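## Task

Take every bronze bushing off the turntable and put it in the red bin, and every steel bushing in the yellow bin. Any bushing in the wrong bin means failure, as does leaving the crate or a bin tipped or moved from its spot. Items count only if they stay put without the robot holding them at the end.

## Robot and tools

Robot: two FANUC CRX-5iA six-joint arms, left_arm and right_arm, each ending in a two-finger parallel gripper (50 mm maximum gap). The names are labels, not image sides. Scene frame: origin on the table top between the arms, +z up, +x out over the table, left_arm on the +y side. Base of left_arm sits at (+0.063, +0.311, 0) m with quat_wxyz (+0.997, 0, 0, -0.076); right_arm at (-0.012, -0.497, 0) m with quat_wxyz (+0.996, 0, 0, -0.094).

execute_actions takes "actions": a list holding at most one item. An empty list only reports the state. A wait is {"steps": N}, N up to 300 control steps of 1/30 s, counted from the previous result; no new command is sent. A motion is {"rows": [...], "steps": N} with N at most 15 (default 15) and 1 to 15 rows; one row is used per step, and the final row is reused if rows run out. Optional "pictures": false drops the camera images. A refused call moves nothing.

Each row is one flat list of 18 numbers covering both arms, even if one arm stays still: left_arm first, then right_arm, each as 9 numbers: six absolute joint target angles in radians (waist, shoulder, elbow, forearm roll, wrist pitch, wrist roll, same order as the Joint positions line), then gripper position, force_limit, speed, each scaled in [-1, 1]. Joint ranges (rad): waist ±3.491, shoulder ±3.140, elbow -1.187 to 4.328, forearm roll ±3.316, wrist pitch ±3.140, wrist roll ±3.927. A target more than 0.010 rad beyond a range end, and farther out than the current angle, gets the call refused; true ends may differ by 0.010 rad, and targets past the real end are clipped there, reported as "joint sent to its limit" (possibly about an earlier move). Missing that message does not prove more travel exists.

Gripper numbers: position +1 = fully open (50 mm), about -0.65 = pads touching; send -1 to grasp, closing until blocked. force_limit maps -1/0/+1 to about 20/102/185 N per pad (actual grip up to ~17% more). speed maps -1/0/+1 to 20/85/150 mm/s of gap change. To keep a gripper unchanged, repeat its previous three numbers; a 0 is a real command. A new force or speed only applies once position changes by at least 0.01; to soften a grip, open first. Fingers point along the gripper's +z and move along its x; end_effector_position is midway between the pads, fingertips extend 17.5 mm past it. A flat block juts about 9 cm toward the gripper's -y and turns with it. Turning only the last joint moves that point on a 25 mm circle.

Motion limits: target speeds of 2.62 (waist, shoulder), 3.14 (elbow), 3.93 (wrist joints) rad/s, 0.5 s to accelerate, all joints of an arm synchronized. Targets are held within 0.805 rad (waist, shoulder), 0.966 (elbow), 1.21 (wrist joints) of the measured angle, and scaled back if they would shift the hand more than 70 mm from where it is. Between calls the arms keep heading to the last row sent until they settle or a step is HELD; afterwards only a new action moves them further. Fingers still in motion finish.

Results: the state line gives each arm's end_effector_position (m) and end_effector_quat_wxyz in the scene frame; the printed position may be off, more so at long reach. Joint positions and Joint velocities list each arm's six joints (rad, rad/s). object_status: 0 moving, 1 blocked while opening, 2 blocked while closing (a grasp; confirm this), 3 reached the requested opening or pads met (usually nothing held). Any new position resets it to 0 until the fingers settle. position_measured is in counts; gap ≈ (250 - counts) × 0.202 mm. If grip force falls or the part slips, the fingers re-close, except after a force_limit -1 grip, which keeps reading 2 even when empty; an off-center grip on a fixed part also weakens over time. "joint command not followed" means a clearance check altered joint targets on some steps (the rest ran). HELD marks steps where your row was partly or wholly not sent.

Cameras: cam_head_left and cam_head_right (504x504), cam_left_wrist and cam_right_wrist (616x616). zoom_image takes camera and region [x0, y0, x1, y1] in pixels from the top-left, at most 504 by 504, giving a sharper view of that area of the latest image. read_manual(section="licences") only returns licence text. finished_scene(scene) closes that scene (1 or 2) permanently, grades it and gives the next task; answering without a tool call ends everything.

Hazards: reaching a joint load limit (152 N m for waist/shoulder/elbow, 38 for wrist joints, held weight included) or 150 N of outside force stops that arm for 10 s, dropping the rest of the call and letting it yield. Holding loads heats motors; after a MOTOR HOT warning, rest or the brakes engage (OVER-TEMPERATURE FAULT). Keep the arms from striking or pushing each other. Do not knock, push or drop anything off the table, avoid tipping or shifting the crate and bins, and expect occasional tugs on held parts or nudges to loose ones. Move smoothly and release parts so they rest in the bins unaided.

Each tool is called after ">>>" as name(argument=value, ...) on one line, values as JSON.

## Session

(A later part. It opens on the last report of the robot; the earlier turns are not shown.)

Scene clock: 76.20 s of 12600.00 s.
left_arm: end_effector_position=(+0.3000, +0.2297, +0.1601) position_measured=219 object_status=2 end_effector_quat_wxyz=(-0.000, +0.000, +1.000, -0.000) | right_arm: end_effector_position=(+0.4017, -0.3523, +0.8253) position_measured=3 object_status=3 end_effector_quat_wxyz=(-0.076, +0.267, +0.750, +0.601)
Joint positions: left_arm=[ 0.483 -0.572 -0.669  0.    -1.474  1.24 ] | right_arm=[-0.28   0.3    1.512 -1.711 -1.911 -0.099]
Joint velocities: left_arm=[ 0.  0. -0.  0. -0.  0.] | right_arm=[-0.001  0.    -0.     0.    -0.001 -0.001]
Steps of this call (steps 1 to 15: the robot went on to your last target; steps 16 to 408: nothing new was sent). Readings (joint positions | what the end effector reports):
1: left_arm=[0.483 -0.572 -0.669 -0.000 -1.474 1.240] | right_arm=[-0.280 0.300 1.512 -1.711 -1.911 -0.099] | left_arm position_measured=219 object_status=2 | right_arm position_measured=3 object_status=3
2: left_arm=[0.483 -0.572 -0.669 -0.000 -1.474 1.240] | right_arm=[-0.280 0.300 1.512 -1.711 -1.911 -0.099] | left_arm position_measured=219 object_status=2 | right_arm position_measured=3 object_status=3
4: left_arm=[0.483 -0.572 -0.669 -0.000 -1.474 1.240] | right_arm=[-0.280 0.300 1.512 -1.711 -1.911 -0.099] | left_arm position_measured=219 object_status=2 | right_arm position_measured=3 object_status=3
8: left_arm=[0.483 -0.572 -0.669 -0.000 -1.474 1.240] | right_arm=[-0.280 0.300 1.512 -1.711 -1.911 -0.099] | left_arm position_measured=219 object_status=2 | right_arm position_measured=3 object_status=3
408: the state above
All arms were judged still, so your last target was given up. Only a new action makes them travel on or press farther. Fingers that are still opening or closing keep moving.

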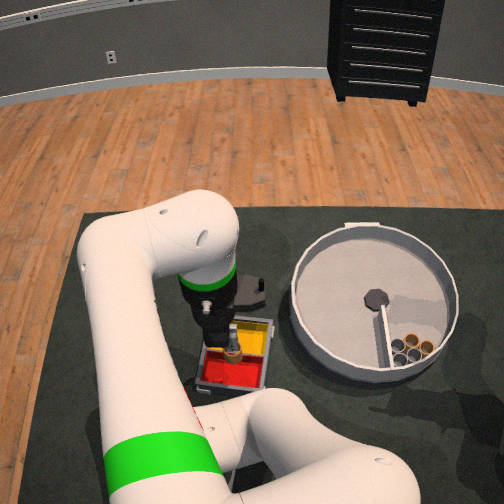

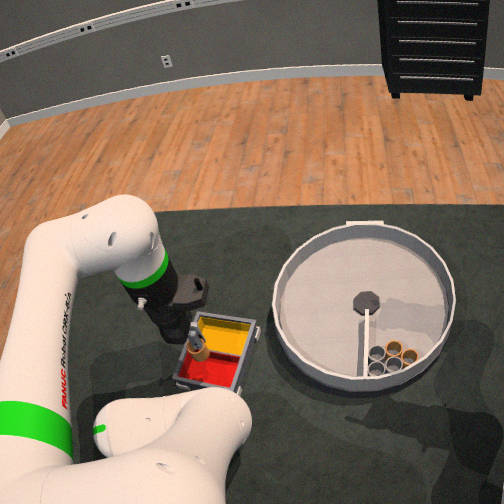

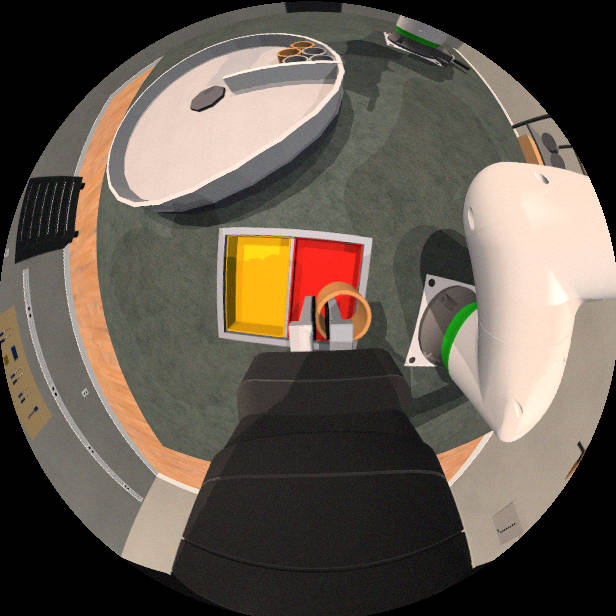

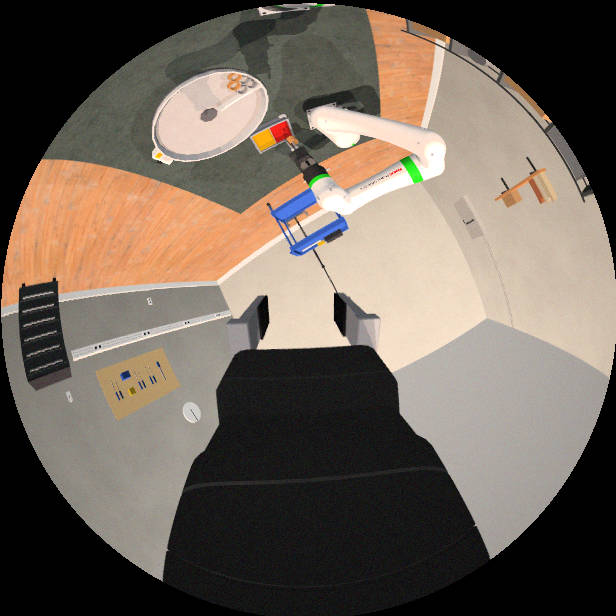

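>>> execute_actions(actions=[{"rows":[[0.615,-0.545,-0.656,0,-1.46,1.108,-1,-0.5,0.5,-0.28,0.3,1.512,-1.711,-1.911,-0.099,1,0,0]]}], pictures=false)

>>> execute_actions(actions=[{"rows":[[0.615,-0.461,-0.853,0,-1.179,1.108,-1,-0.5,0.5,-0.28,0.3,1.512,-1.711,-1.911,-0.099,1,0,0]]}], pictures=false)

>>> execute_actions(actions=[{"steps":10}], pictures=false)

>>> execute_actions(actions=[{"rows":[[0.615,-0.461,-0.853,0,-1.179,1.108,-0.15,-0.5,0.5,-0.28,0.3,1.512,-1.711,-1.911,-0.099,1,0,0]]}])

>>> execute_actions(actions=[{"rows":[[0.615,-0.545,-0.656,0,-1.46,1.108,-0.15,-0.5,0.5,-0.28,0.3,1.512,-1.711,-1.911,-0.099,1,0,0]]}], pictures=false)

>>> execute_actions(actions=[{"rows":[[-0.624,0.237,0.016,0,-1.35,2.347,0.45,-0.5,0.5,-0.28,0.3,1.512,-1.711,-1.911,-0.099,1,0,0]]}], pictures=false)

>>> execute_actions(actions=[{"steps":40}])

>>> zoom_image(camera="cam_left_wrist", region=[260,220,440,360])

Scene clock: 96.03 s of 12600.00 s.
left_arm: end_effector_position=(+0.3131, +0.2652, +0.1600) position_measured=219 object_status=2 end_effector_quat_wxyz=(-0.000, +0.000, +1.000, -0.000) | right_arm: end_effector_position=(+0.4017, -0.3523, +0.8253) position_measured=3 object_status=3 end_effector_quat_wxyz=(-0.076, +0.267, +0.750, +0.601)
Joint positions: left_arm=[ 0.615 -0.545 -0.656  0.    -1.46   1.108] | right_arm=[-0.28   0.3    1.512 -1.711 -1.911 -0.099]
Joint velocities: left_arm=[ 0.001 -0.    -0.    -0.    -0.001  0.   ] | right_arm=[ 0.001 -0.     0.    -0.    -0.001 -0.002]
Steps of this call (steps 1 to 580: nothing new was sent; steps 581 to 595: all 15 steps of this action). Readings (joint positions | what the end effector reports):
581: left_arm=[0.483 -0.572 -0.669 0.000 -1.474 1.240] | right_arm=[-0.280 0.300 1.512 -1.711 -1.911 -0.099] | left_arm position_measured=219 object_status=2 | right_arm position_measured=3 object_status=3
582: left_arm=[0.487 -0.571 -0.669 0.000 -1.474 1.235] | right_arm=[-0.280 0.300 1.512 -1.711 -1.911 -0.099] | left_arm position_measured=219 object_status=2 | right_arm position_measured=3 object_status=3
584: left_arm=[0.513 -0.566 -0.666 0.000 -1.471 1.210] | right_arm=[-0.280 0.300 1.512 -1.711 -1.911 -0.099] | left_arm position_measured=219 object_status=2 | right_arm position_measured=3 object_status=3
588: left_arm=[0.598 -0.548 -0.658 0.000 -1.462 1.125] | right_arm=[-0.280 0.300 1.512 -1.711 -1.911 -0.099] | left_arm position_measured=219 object_status=2 | right_arm position_measured=3 object_status=3
595: the state above

Scene clock: 96.53 s of 12600.00 s.
left_arm: end_effector_position=(+0.3134, +0.2654, +0.0601) position_measured=219 object_status=2 end_effector_quat_wxyz=(+0.000, +0.000, +1.000, +0.000) | right_arm: end_effector_position=(+0.4017, -0.3523, +0.8253) position_measured=3 object_status=3 end_effector_quat_wxyz=(-0.076, +0.267, +0.750, +0.601)
Joint positions: left_arm=[ 0.615 -0.461 -0.853  0.    -1.179  1.108] | right_arm=[-0.28   0.3    1.512 -1.711 -1.911 -0.099]
Joint velocities: left_arm=[ 0.     0.002 -0.001  0.001  0.002 -0.   ] | right_arm=[-0.     0.     0.    -0.     0.001  0.   ]
Steps of this call (steps 1 to 15: all 15 steps of this action). Readings (joint positions | what the end effector reports):
1: left_arm=[0.615 -0.545 -0.656 0.000 -1.459 1.108] | right_arm=[-0.280 0.300 1.512 -1.711 -1.911 -0.099] | left_arm position_measured=219 object_status=2 | right_arm position_measured=3 object_status=3
2: left_arm=[0.615 -0.543 -0.660 0.000 -1.453 1.108] | right_arm=[-0.280 0.300 1.512 -1.711 -1.911 -0.099] | left_arm position_measured=219 object_status=2 | right_arm position_measured=3 object_status=3
4: left_arm=[0.615 -0.532 -0.687 0.000 -1.416 1.108] | right_arm=[-0.280 0.300 1.512 -1.711 -1.911 -0.099] | left_arm position_measured=219 object_status=2 | right_arm position_measured=3 object_status=3
8: left_arm=[0.615 -0.485 -0.797 0.000 -1.259 1.108] | right_arm=[-0.280 0.300 1.512 -1.711 -1.911 -0.099] | left_arm position_measured=219 object_status=2 | right_arm position_measured=3 object_status=3
15: the state above

Scene clock: 96.87 s of 12600.00 s.
left_arm: end_effector_position=(+0.3133, +0.2654, +0.0599) position_measured=219 object_status=2 end_effector_quat_wxyz=(-0.000, +0.000, +1.000, -0.000) | right_arm: end_effector_position=(+0.4017, -0.3523, +0.8253) position_measured=3 object_status=3 end_effector_quat_wxyz=(-0.076, +0.267, +0.750, +0.601)
Joint positions: left_arm=[ 0.615 -0.461 -0.853  0.    -1.179  1.108] | right_arm=[-0.28   0.3    1.512 -1.711 -1.911 -0.099]
Joint velocities: left_arm=[-0.002 -0.    -0.    -0.001 -0.001  0.   ] | right_arm=[-0.001 -0.    -0.    -0.001 -0.    -0.001]
Steps of this call (steps 1 to 10: the robot went on to your last target). Readings (joint positions | what the end effector reports):
1: left_arm=[0.615 -0.461 -0.853 0.000 -1.179 1.108] | right_arm=[-0.280 0.300 1.512 -1.711 -1.911 -0.099] | left_arm position_measured=219 object_status=2 | right_arm position_measured=3 object_status=3
2: left_arm=[0.615 -0.461 -0.853 0.000 -1.179 1.108] | right_arm=[-0.280 0.300 1.512 -1.711 -1.911 -0.099] | left_arm position_measured=219 object_status=2 | right_arm position_measured=3 object_status=3
4: left_arm=[0.615 -0.461 -0.853 0.000 -1.179 1.108] | right_arm=[-0.280 0.300 1.512 -1.711 -1.911 -0.099] | left_arm position_measured=219 object_status=2 | right_arm position_measured=3 object_status=3
8: left_arm=[0.615 -0.461 -0.853 0.000 -1.179 1.108] | right_arm=[-0.280 0.300 1.512 -1.711 -1.911 -0.099] | left_arm position_measured=219 object_status=2 | right_arm position_measured=3 object_status=3
10: the state above

Scene clock: 97.37 s of 12600.00 s.
left_arm: end_effector_position=(+0.3133, +0.2654, +0.0599) position_measured=175 object_status=3 end_effector_quat_wxyz=(-0.000, +0.000, +1.000, -0.000) | right_arm: end_effector_position=(+0.4017, -0.3523, +0.8253) position_measured=3 object_status=3 end_effector_quat_wxyz=(-0.076, +0.267, +0.750, +0.601)
Joint positions: left_arm=[ 0.615 -0.461 -0.853  0.    -1.179  1.108] | right_arm=[-0.28   0.3    1.512 -1.711 -1.911 -0.099]
Joint velocities: left_arm=[-0.001 -0.001  0.    -0.     0.     0.   ] | right_arm=[ 0.001 -0.     0.     0.     0.001  0.   ]
Steps of this call (steps 1 to 15: all 15 steps of this action). Readings (joint positions | what the end effector reports):
1: left_arm=[0.615 -0.461 -0.853 0.000 -1.179 1.108] | right_arm=[-0.280 0.300 1.512 -1.711 -1.911 -0.099] | left_arm position_measured=207 object_status=0 | right_arm position_measured=3 object_status=3
2: left_arm=[0.615 -0.461 -0.853 0.000 -1.179 1.108] | right_arm=[-0.280 0.300 1.512 -1.711 -1.911 -0.099] | left_arm position_measured=188 object_status=0 | right_arm position_measured=3 object_status=3
4: left_arm=[0.615 -0.461 -0.853 0.000 -1.179 1.108] | right_arm=[-0.280 0.300 1.512 -1.711 -1.911 -0.099] | left_arm position_measured=175 object_status=0 | right_arm position_measured=3 object_status=3
8: left_arm=[0.615 -0.461 -0.853 0.000 -1.179 1.108] | right_arm=[-0.280 0.300 1.512 -1.711 -1.911 -0.099] | left_arm position_measured=175 object_status=0 | right_arm position_measured=3 object_status=3
15: the state above

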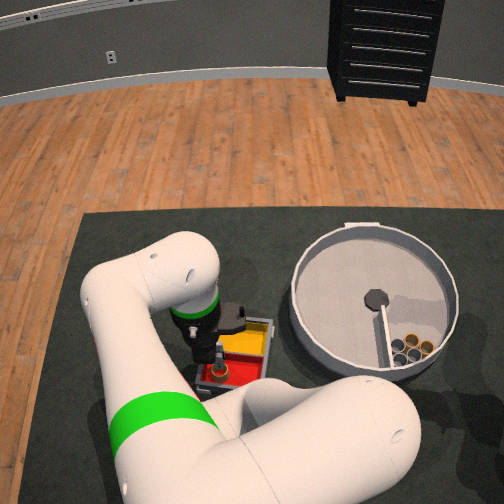

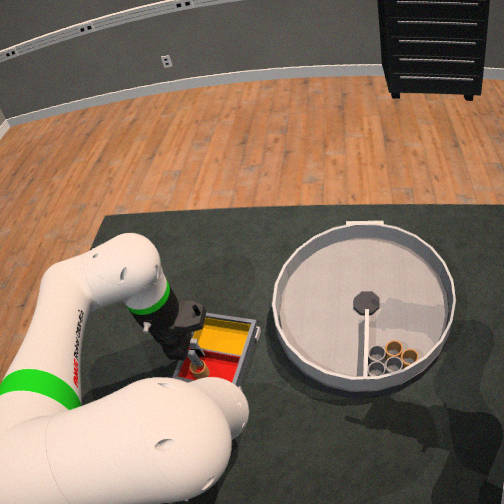

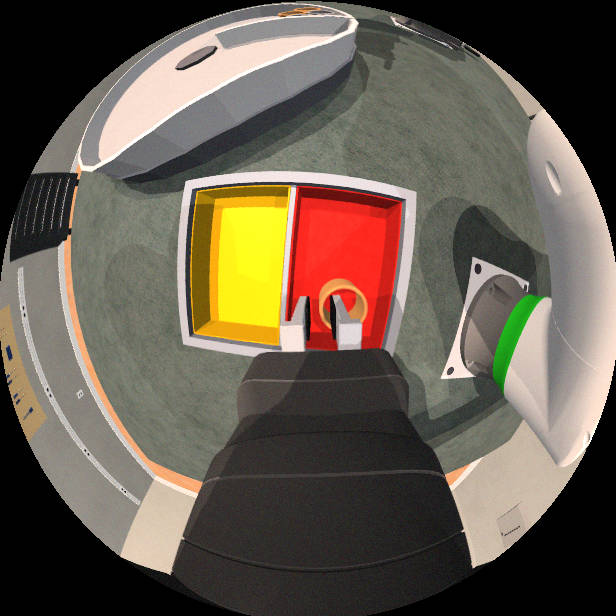

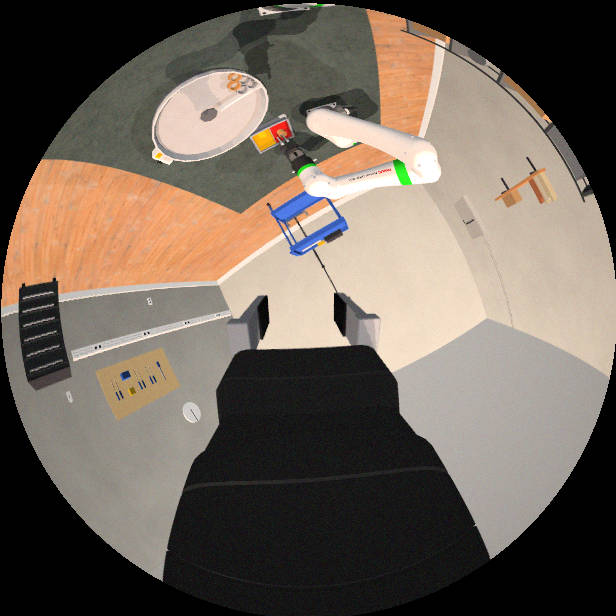

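Scene clock: 97.87 s of 12600.00 s.
left_arm: end_effector_position=(+0.3131, +0.2653, +0.1598) position_measured=175 object_status=3 end_effector_quat_wxyz=(-0.000, +0.000, +1.000, -0.000) | right_arm: end_effector_position=(+0.4017, -0.3523, +0.8253) position_measured=3 object_status=3 end_effector_quat_wxyz=(-0.076, +0.267, +0.750, +0.601)
Joint positions: left_arm=[ 0.615 -0.545 -0.656 -0.    -1.46   1.108] | right_arm=[-0.28   0.3    1.512 -1.711 -1.911 -0.099]
Joint velocities: left_arm=[-0.    -0.001  0.002 -0.    -0.002 -0.001] | right_arm=[ 0.001  0.     0.    -0.001  0.     0.   ]
Steps of this call (steps 1 to 15: all 15 steps of this action). Readings (joint positions | what the end effector reports):
1: left_arm=[0.615 -0.461 -0.853 -0.000 -1.179 1.108] | right_arm=[-0.280 0.300 1.512 -1.711 -1.911 -0.099] | left_arm position_measured=175 object_status=3 | right_arm position_measured=3 object_status=3
2: left_arm=[0.615 -0.463 -0.849 -0.000 -1.185 1.108] | right_arm=[-0.280 0.300 1.512 -1.711 -1.911 -0.099] | left_arm position_measured=175 object_status=3 | right_arm position_measured=3 object_status=3
4: left_arm=[0.615 -0.474 -0.822 -0.000 -1.223 1.108] | right_arm=[-0.280 0.300 1.512 -1.711 -1.911 -0.099] | left_arm position_measured=175 object_status=3 | right_arm position_measured=3 object_status=3
8: left_arm=[0.615 -0.521 -0.712 -0.000 -1.379 1.108] | right_arm=[-0.280 0.300 1.512 -1.711 -1.911 -0.099] | left_arm position_measured=175 object_status=3 | right_arm position_measured=3 object_status=3
15: the state above

Scene clock: 98.37 s of 12600.00 s.
left_arm: end_effector_position=(+0.4098, +0.1730, +0.1902) position_measured=85 object_status=3 end_effector_quat_wxyz=(-0.000, -0.055, +0.998, +0.000) | right_arm: end_effector_position=(+0.4017, -0.3523, +0.8253) position_measured=3 object_status=3 end_effector_quat_wxyz=(-0.076, +0.267, +0.750, +0.601)
Joint positions: left_arm=[ 0.202 -0.213 -0.37  -0.    -1.413  1.632] | right_arm=[-0.28   0.3    1.512 -1.711 -1.911 -0.099]
Joint velocities: left_arm=[-1.1    0.665  0.57   0.     0.094  1.05 ] | right_arm=[-0.    -0.     0.     0.001  0.001 -0.   ]
Steps of this call (steps 1 to 15: all 15 steps of this action). Readings (joint positions | what the end effector reports):
1: left_arm=[0.615 -0.545 -0.656 -0.000 -1.460 1.108] | right_arm=[-0.280 0.300 1.512 -1.711 -1.911 -0.099] | left_arm position_measured=163 object_status=0 | right_arm position_measured=3 object_status=3
2: left_arm=[0.611 -0.541 -0.652 -0.000 -1.460 1.114] | right_arm=[-0.280 0.300 1.512 -1.711 -1.911 -0.099] | left_arm position_measured=144 object_status=0 | right_arm position_measured=3 object_status=3
4: left_arm=[0.586 -0.516 -0.631 0.000 -1.456 1.152] | right_arm=[-0.280 0.300 1.512 -1.711 -1.911 -0.099] | left_arm position_measured=105 object_status=0 | right_arm position_measured=3 object_status=3
8: left_arm=[0.467 -0.405 -0.535 -0.000 -1.440 1.327] | right_arm=[-0.280 0.300 1.512 -1.711 -1.911 -0.099] | left_arm position_measured=85 object_status=0 | right_arm position_measured=3 object_status=3
15: the state above

Scene clock: 99.70 s of 12600.00 s.
left_arm: end_effector_position=(+0.3397, -0.1684, +0.1613) position_measured=85 object_status=3 end_effector_quat_wxyz=(-0.000, +0.000, +1.000, +0.000) | right_arm: end_effector_position=(+0.4017, -0.3523, +0.8253) position_measured=3 object_status=3 end_effector_quat_wxyz=(-0.076, +0.267, +0.750, +0.601)
Joint positions: left_arm=[-0.624  0.237  0.016 -0.    -1.35   2.347] | right_arm=[-0.28   0.3    1.512 -1.711 -1.911 -0.099]
Joint velocities: left_arm=[-0.    -0.001  0.    -0.    -0.    -0.001] | right_arm=[-0.     0.    -0.     0.001 -0.001  0.002]
Steps of this call (steps 1 to 40: the robot went on to your last target). Readings (joint positions | what the end effector reports):
1: left_arm=[0.165 -0.191 -0.352 -0.000 -1.410 1.667] | right_arm=[-0.280 0.300 1.512 -1.711 -1.911 -0.099] | left_arm position_measured=85 object_status=3 | right_arm position_measured=3 object_status=3
2: left_arm=[0.129 -0.170 -0.334 -0.000 -1.407 1.700] | right_arm=[-0.280 0.300 1.512 -1.711 -1.911 -0.099] | left_arm position_measured=85 object_status=3 | right_arm position_measured=3 object_status=3
4: left_arm=[0.056 -0.131 -0.300 -0.000 -1.402 1.762] | right_arm=[-0.280 0.300 1.512 -1.711 -1.911 -0.099] | left_arm position_measured=85 object_status=3 | right_arm position_measured=3 object_status=3
8: left_arm=[-0.083 -0.056 -0.236 -0.000 -1.391 1.882] | right_arm=[-0.280 0.300 1.512 -1.711 -1.911 -0.099] | left_arm position_measured=85 object_status=3 | right_arm position_measured=3 object_status=3
40: the state above

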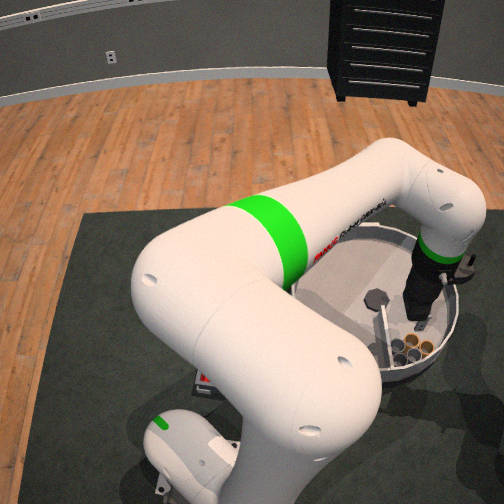

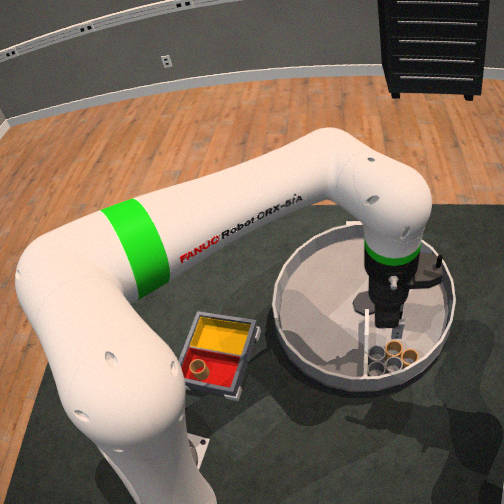

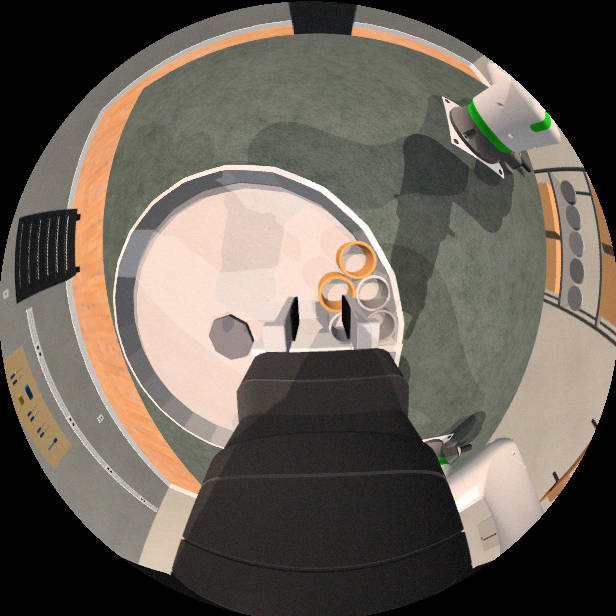

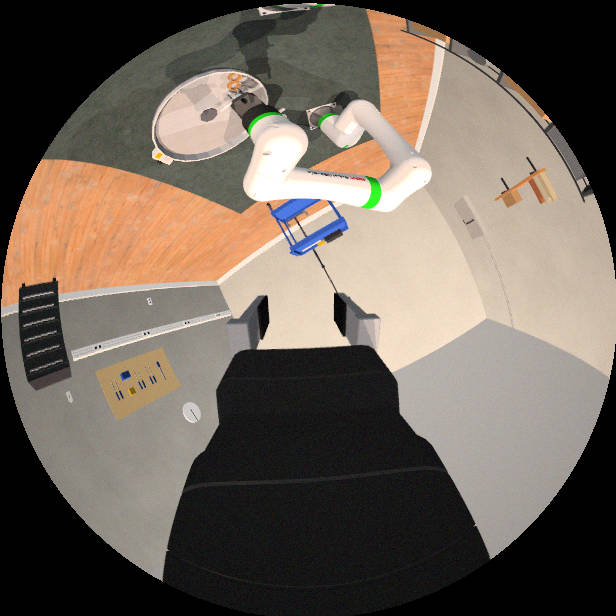

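Region (260, 220, 440, 360) of cam_left_wrist's 616x616 image, scaled by 2.800, with more detail than that image has.

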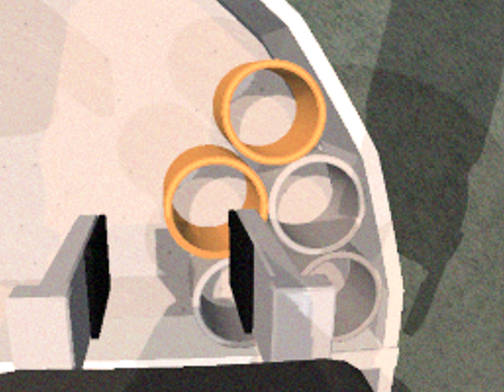

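>>> execute_actions(actions=[{"rows":[[-0.625,0.283,-0.056,0,-1.232,2.348,0.45,-0.5,0.5,-0.28,0.3,1.512,-1.711,-1.911,-0.099,1,0,0]]}])

>>> zoom_image(camera="cam_left_wrist", region=[260,220,440,360])

Scene clock: 103.77 s of 12600.00 s.
left_arm: end_effector_position=(+0.3422, -0.1717, +0.1078) position_measured=85 object_status=3 end_effector_quat_wxyz=(-0.000, +0.000, +1.000, +0.000) | right_arm: end_effector_position=(+0.4017, -0.3523, +0.8253) position_measured=3 object_status=3 end_effector_quat_wxyz=(-0.076, +0.267, +0.750, +0.601)
Joint positions: left_arm=[-0.625  0.283 -0.056  0.    -1.232  2.348] | right_arm=[-0.28   0.3    1.512 -1.711 -1.911 -0.099]
Joint velocities: left_arm=[ 0.001 -0.    -0.    -0.     0.001  0.   ] | right_arm=[ 0.     0.     0.    -0.001  0.001 -0.001]
Steps of this call (steps 1 to 15: the robot went on to your last target; steps 16 to 107: nothing new was sent; steps 108 to 122: all 15 steps of this action). Readings (joint positions | what the end effector reports):
108: left_arm=[-0.624 0.237 0.016 -0.000 -1.349 2.347] | right_arm=[-0.280 0.300 1.512 -1.711 -1.911 -0.099] | left_arm position_measured=85 object_status=3 | right_arm position_measured=3 object_status=3
109: left_arm=[-0.624 0.239 0.013 0.000 -1.343 2.347] | right_arm=[-0.280 0.300 1.512 -1.711 -1.911 -0.099] | left_arm position_measured=85 object_status=3 | right_arm position_measured=3 object_status=3
111: left_arm=[-0.624 0.254 -0.011 0.000 -1.306 2.347] | right_arm=[-0.280 0.300 1.512 -1.711 -1.911 -0.099] | left_arm position_measured=85 object_status=3 | right_arm position_measured=3 object_status=3
115: left_arm=[-0.625 0.283 -0.056 0.000 -1.233 2.348] | right_arm=[-0.280 0.300 1.512 -1.711 -1.911 -0.099] | left_arm position_measured=85 object_status=3 | right_arm position_measured=3 object_status=3
122: the state above

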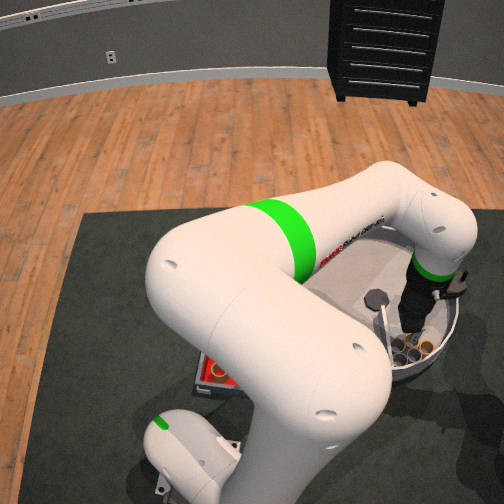

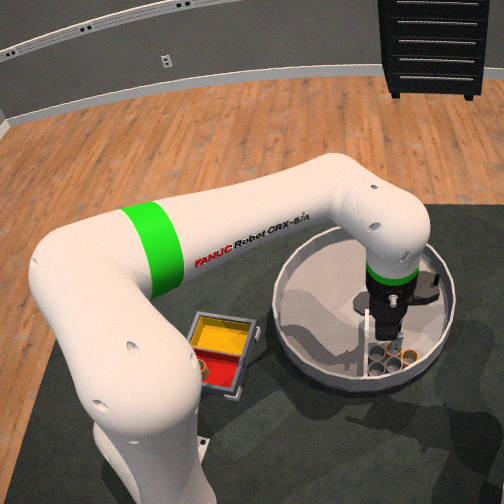

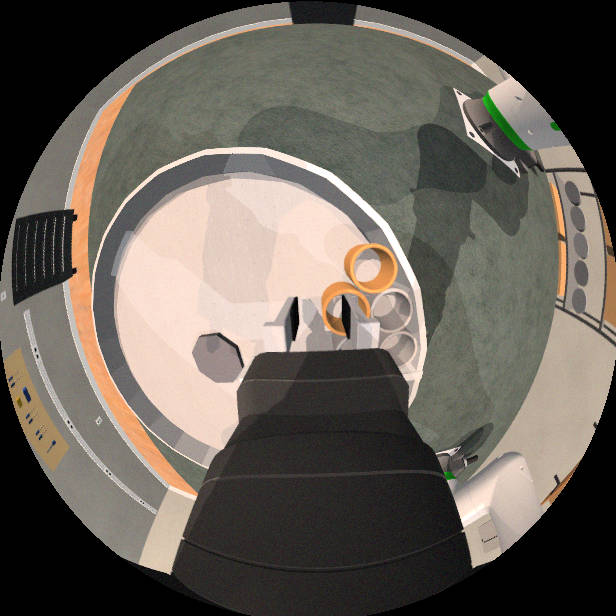

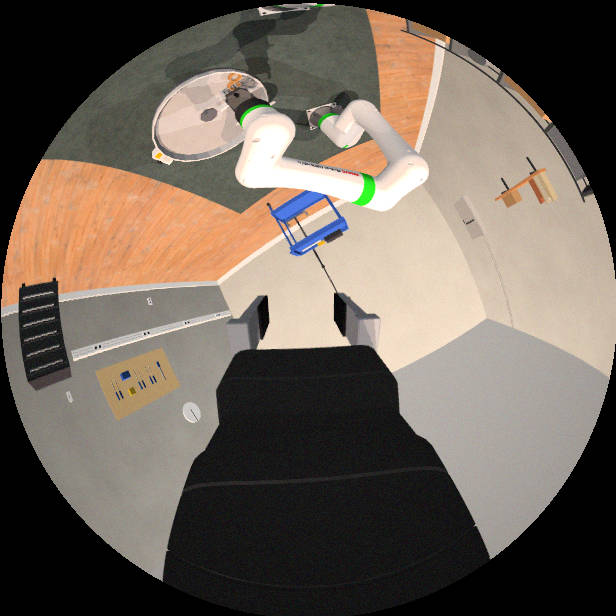

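Region (260, 220, 440, 360) of cam_left_wrist's 616x616 image, scaled by 2.800, with more detail than that image has.

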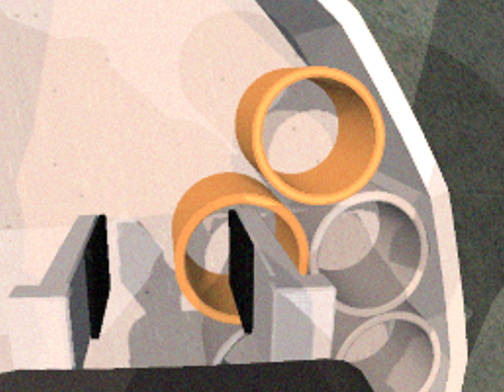

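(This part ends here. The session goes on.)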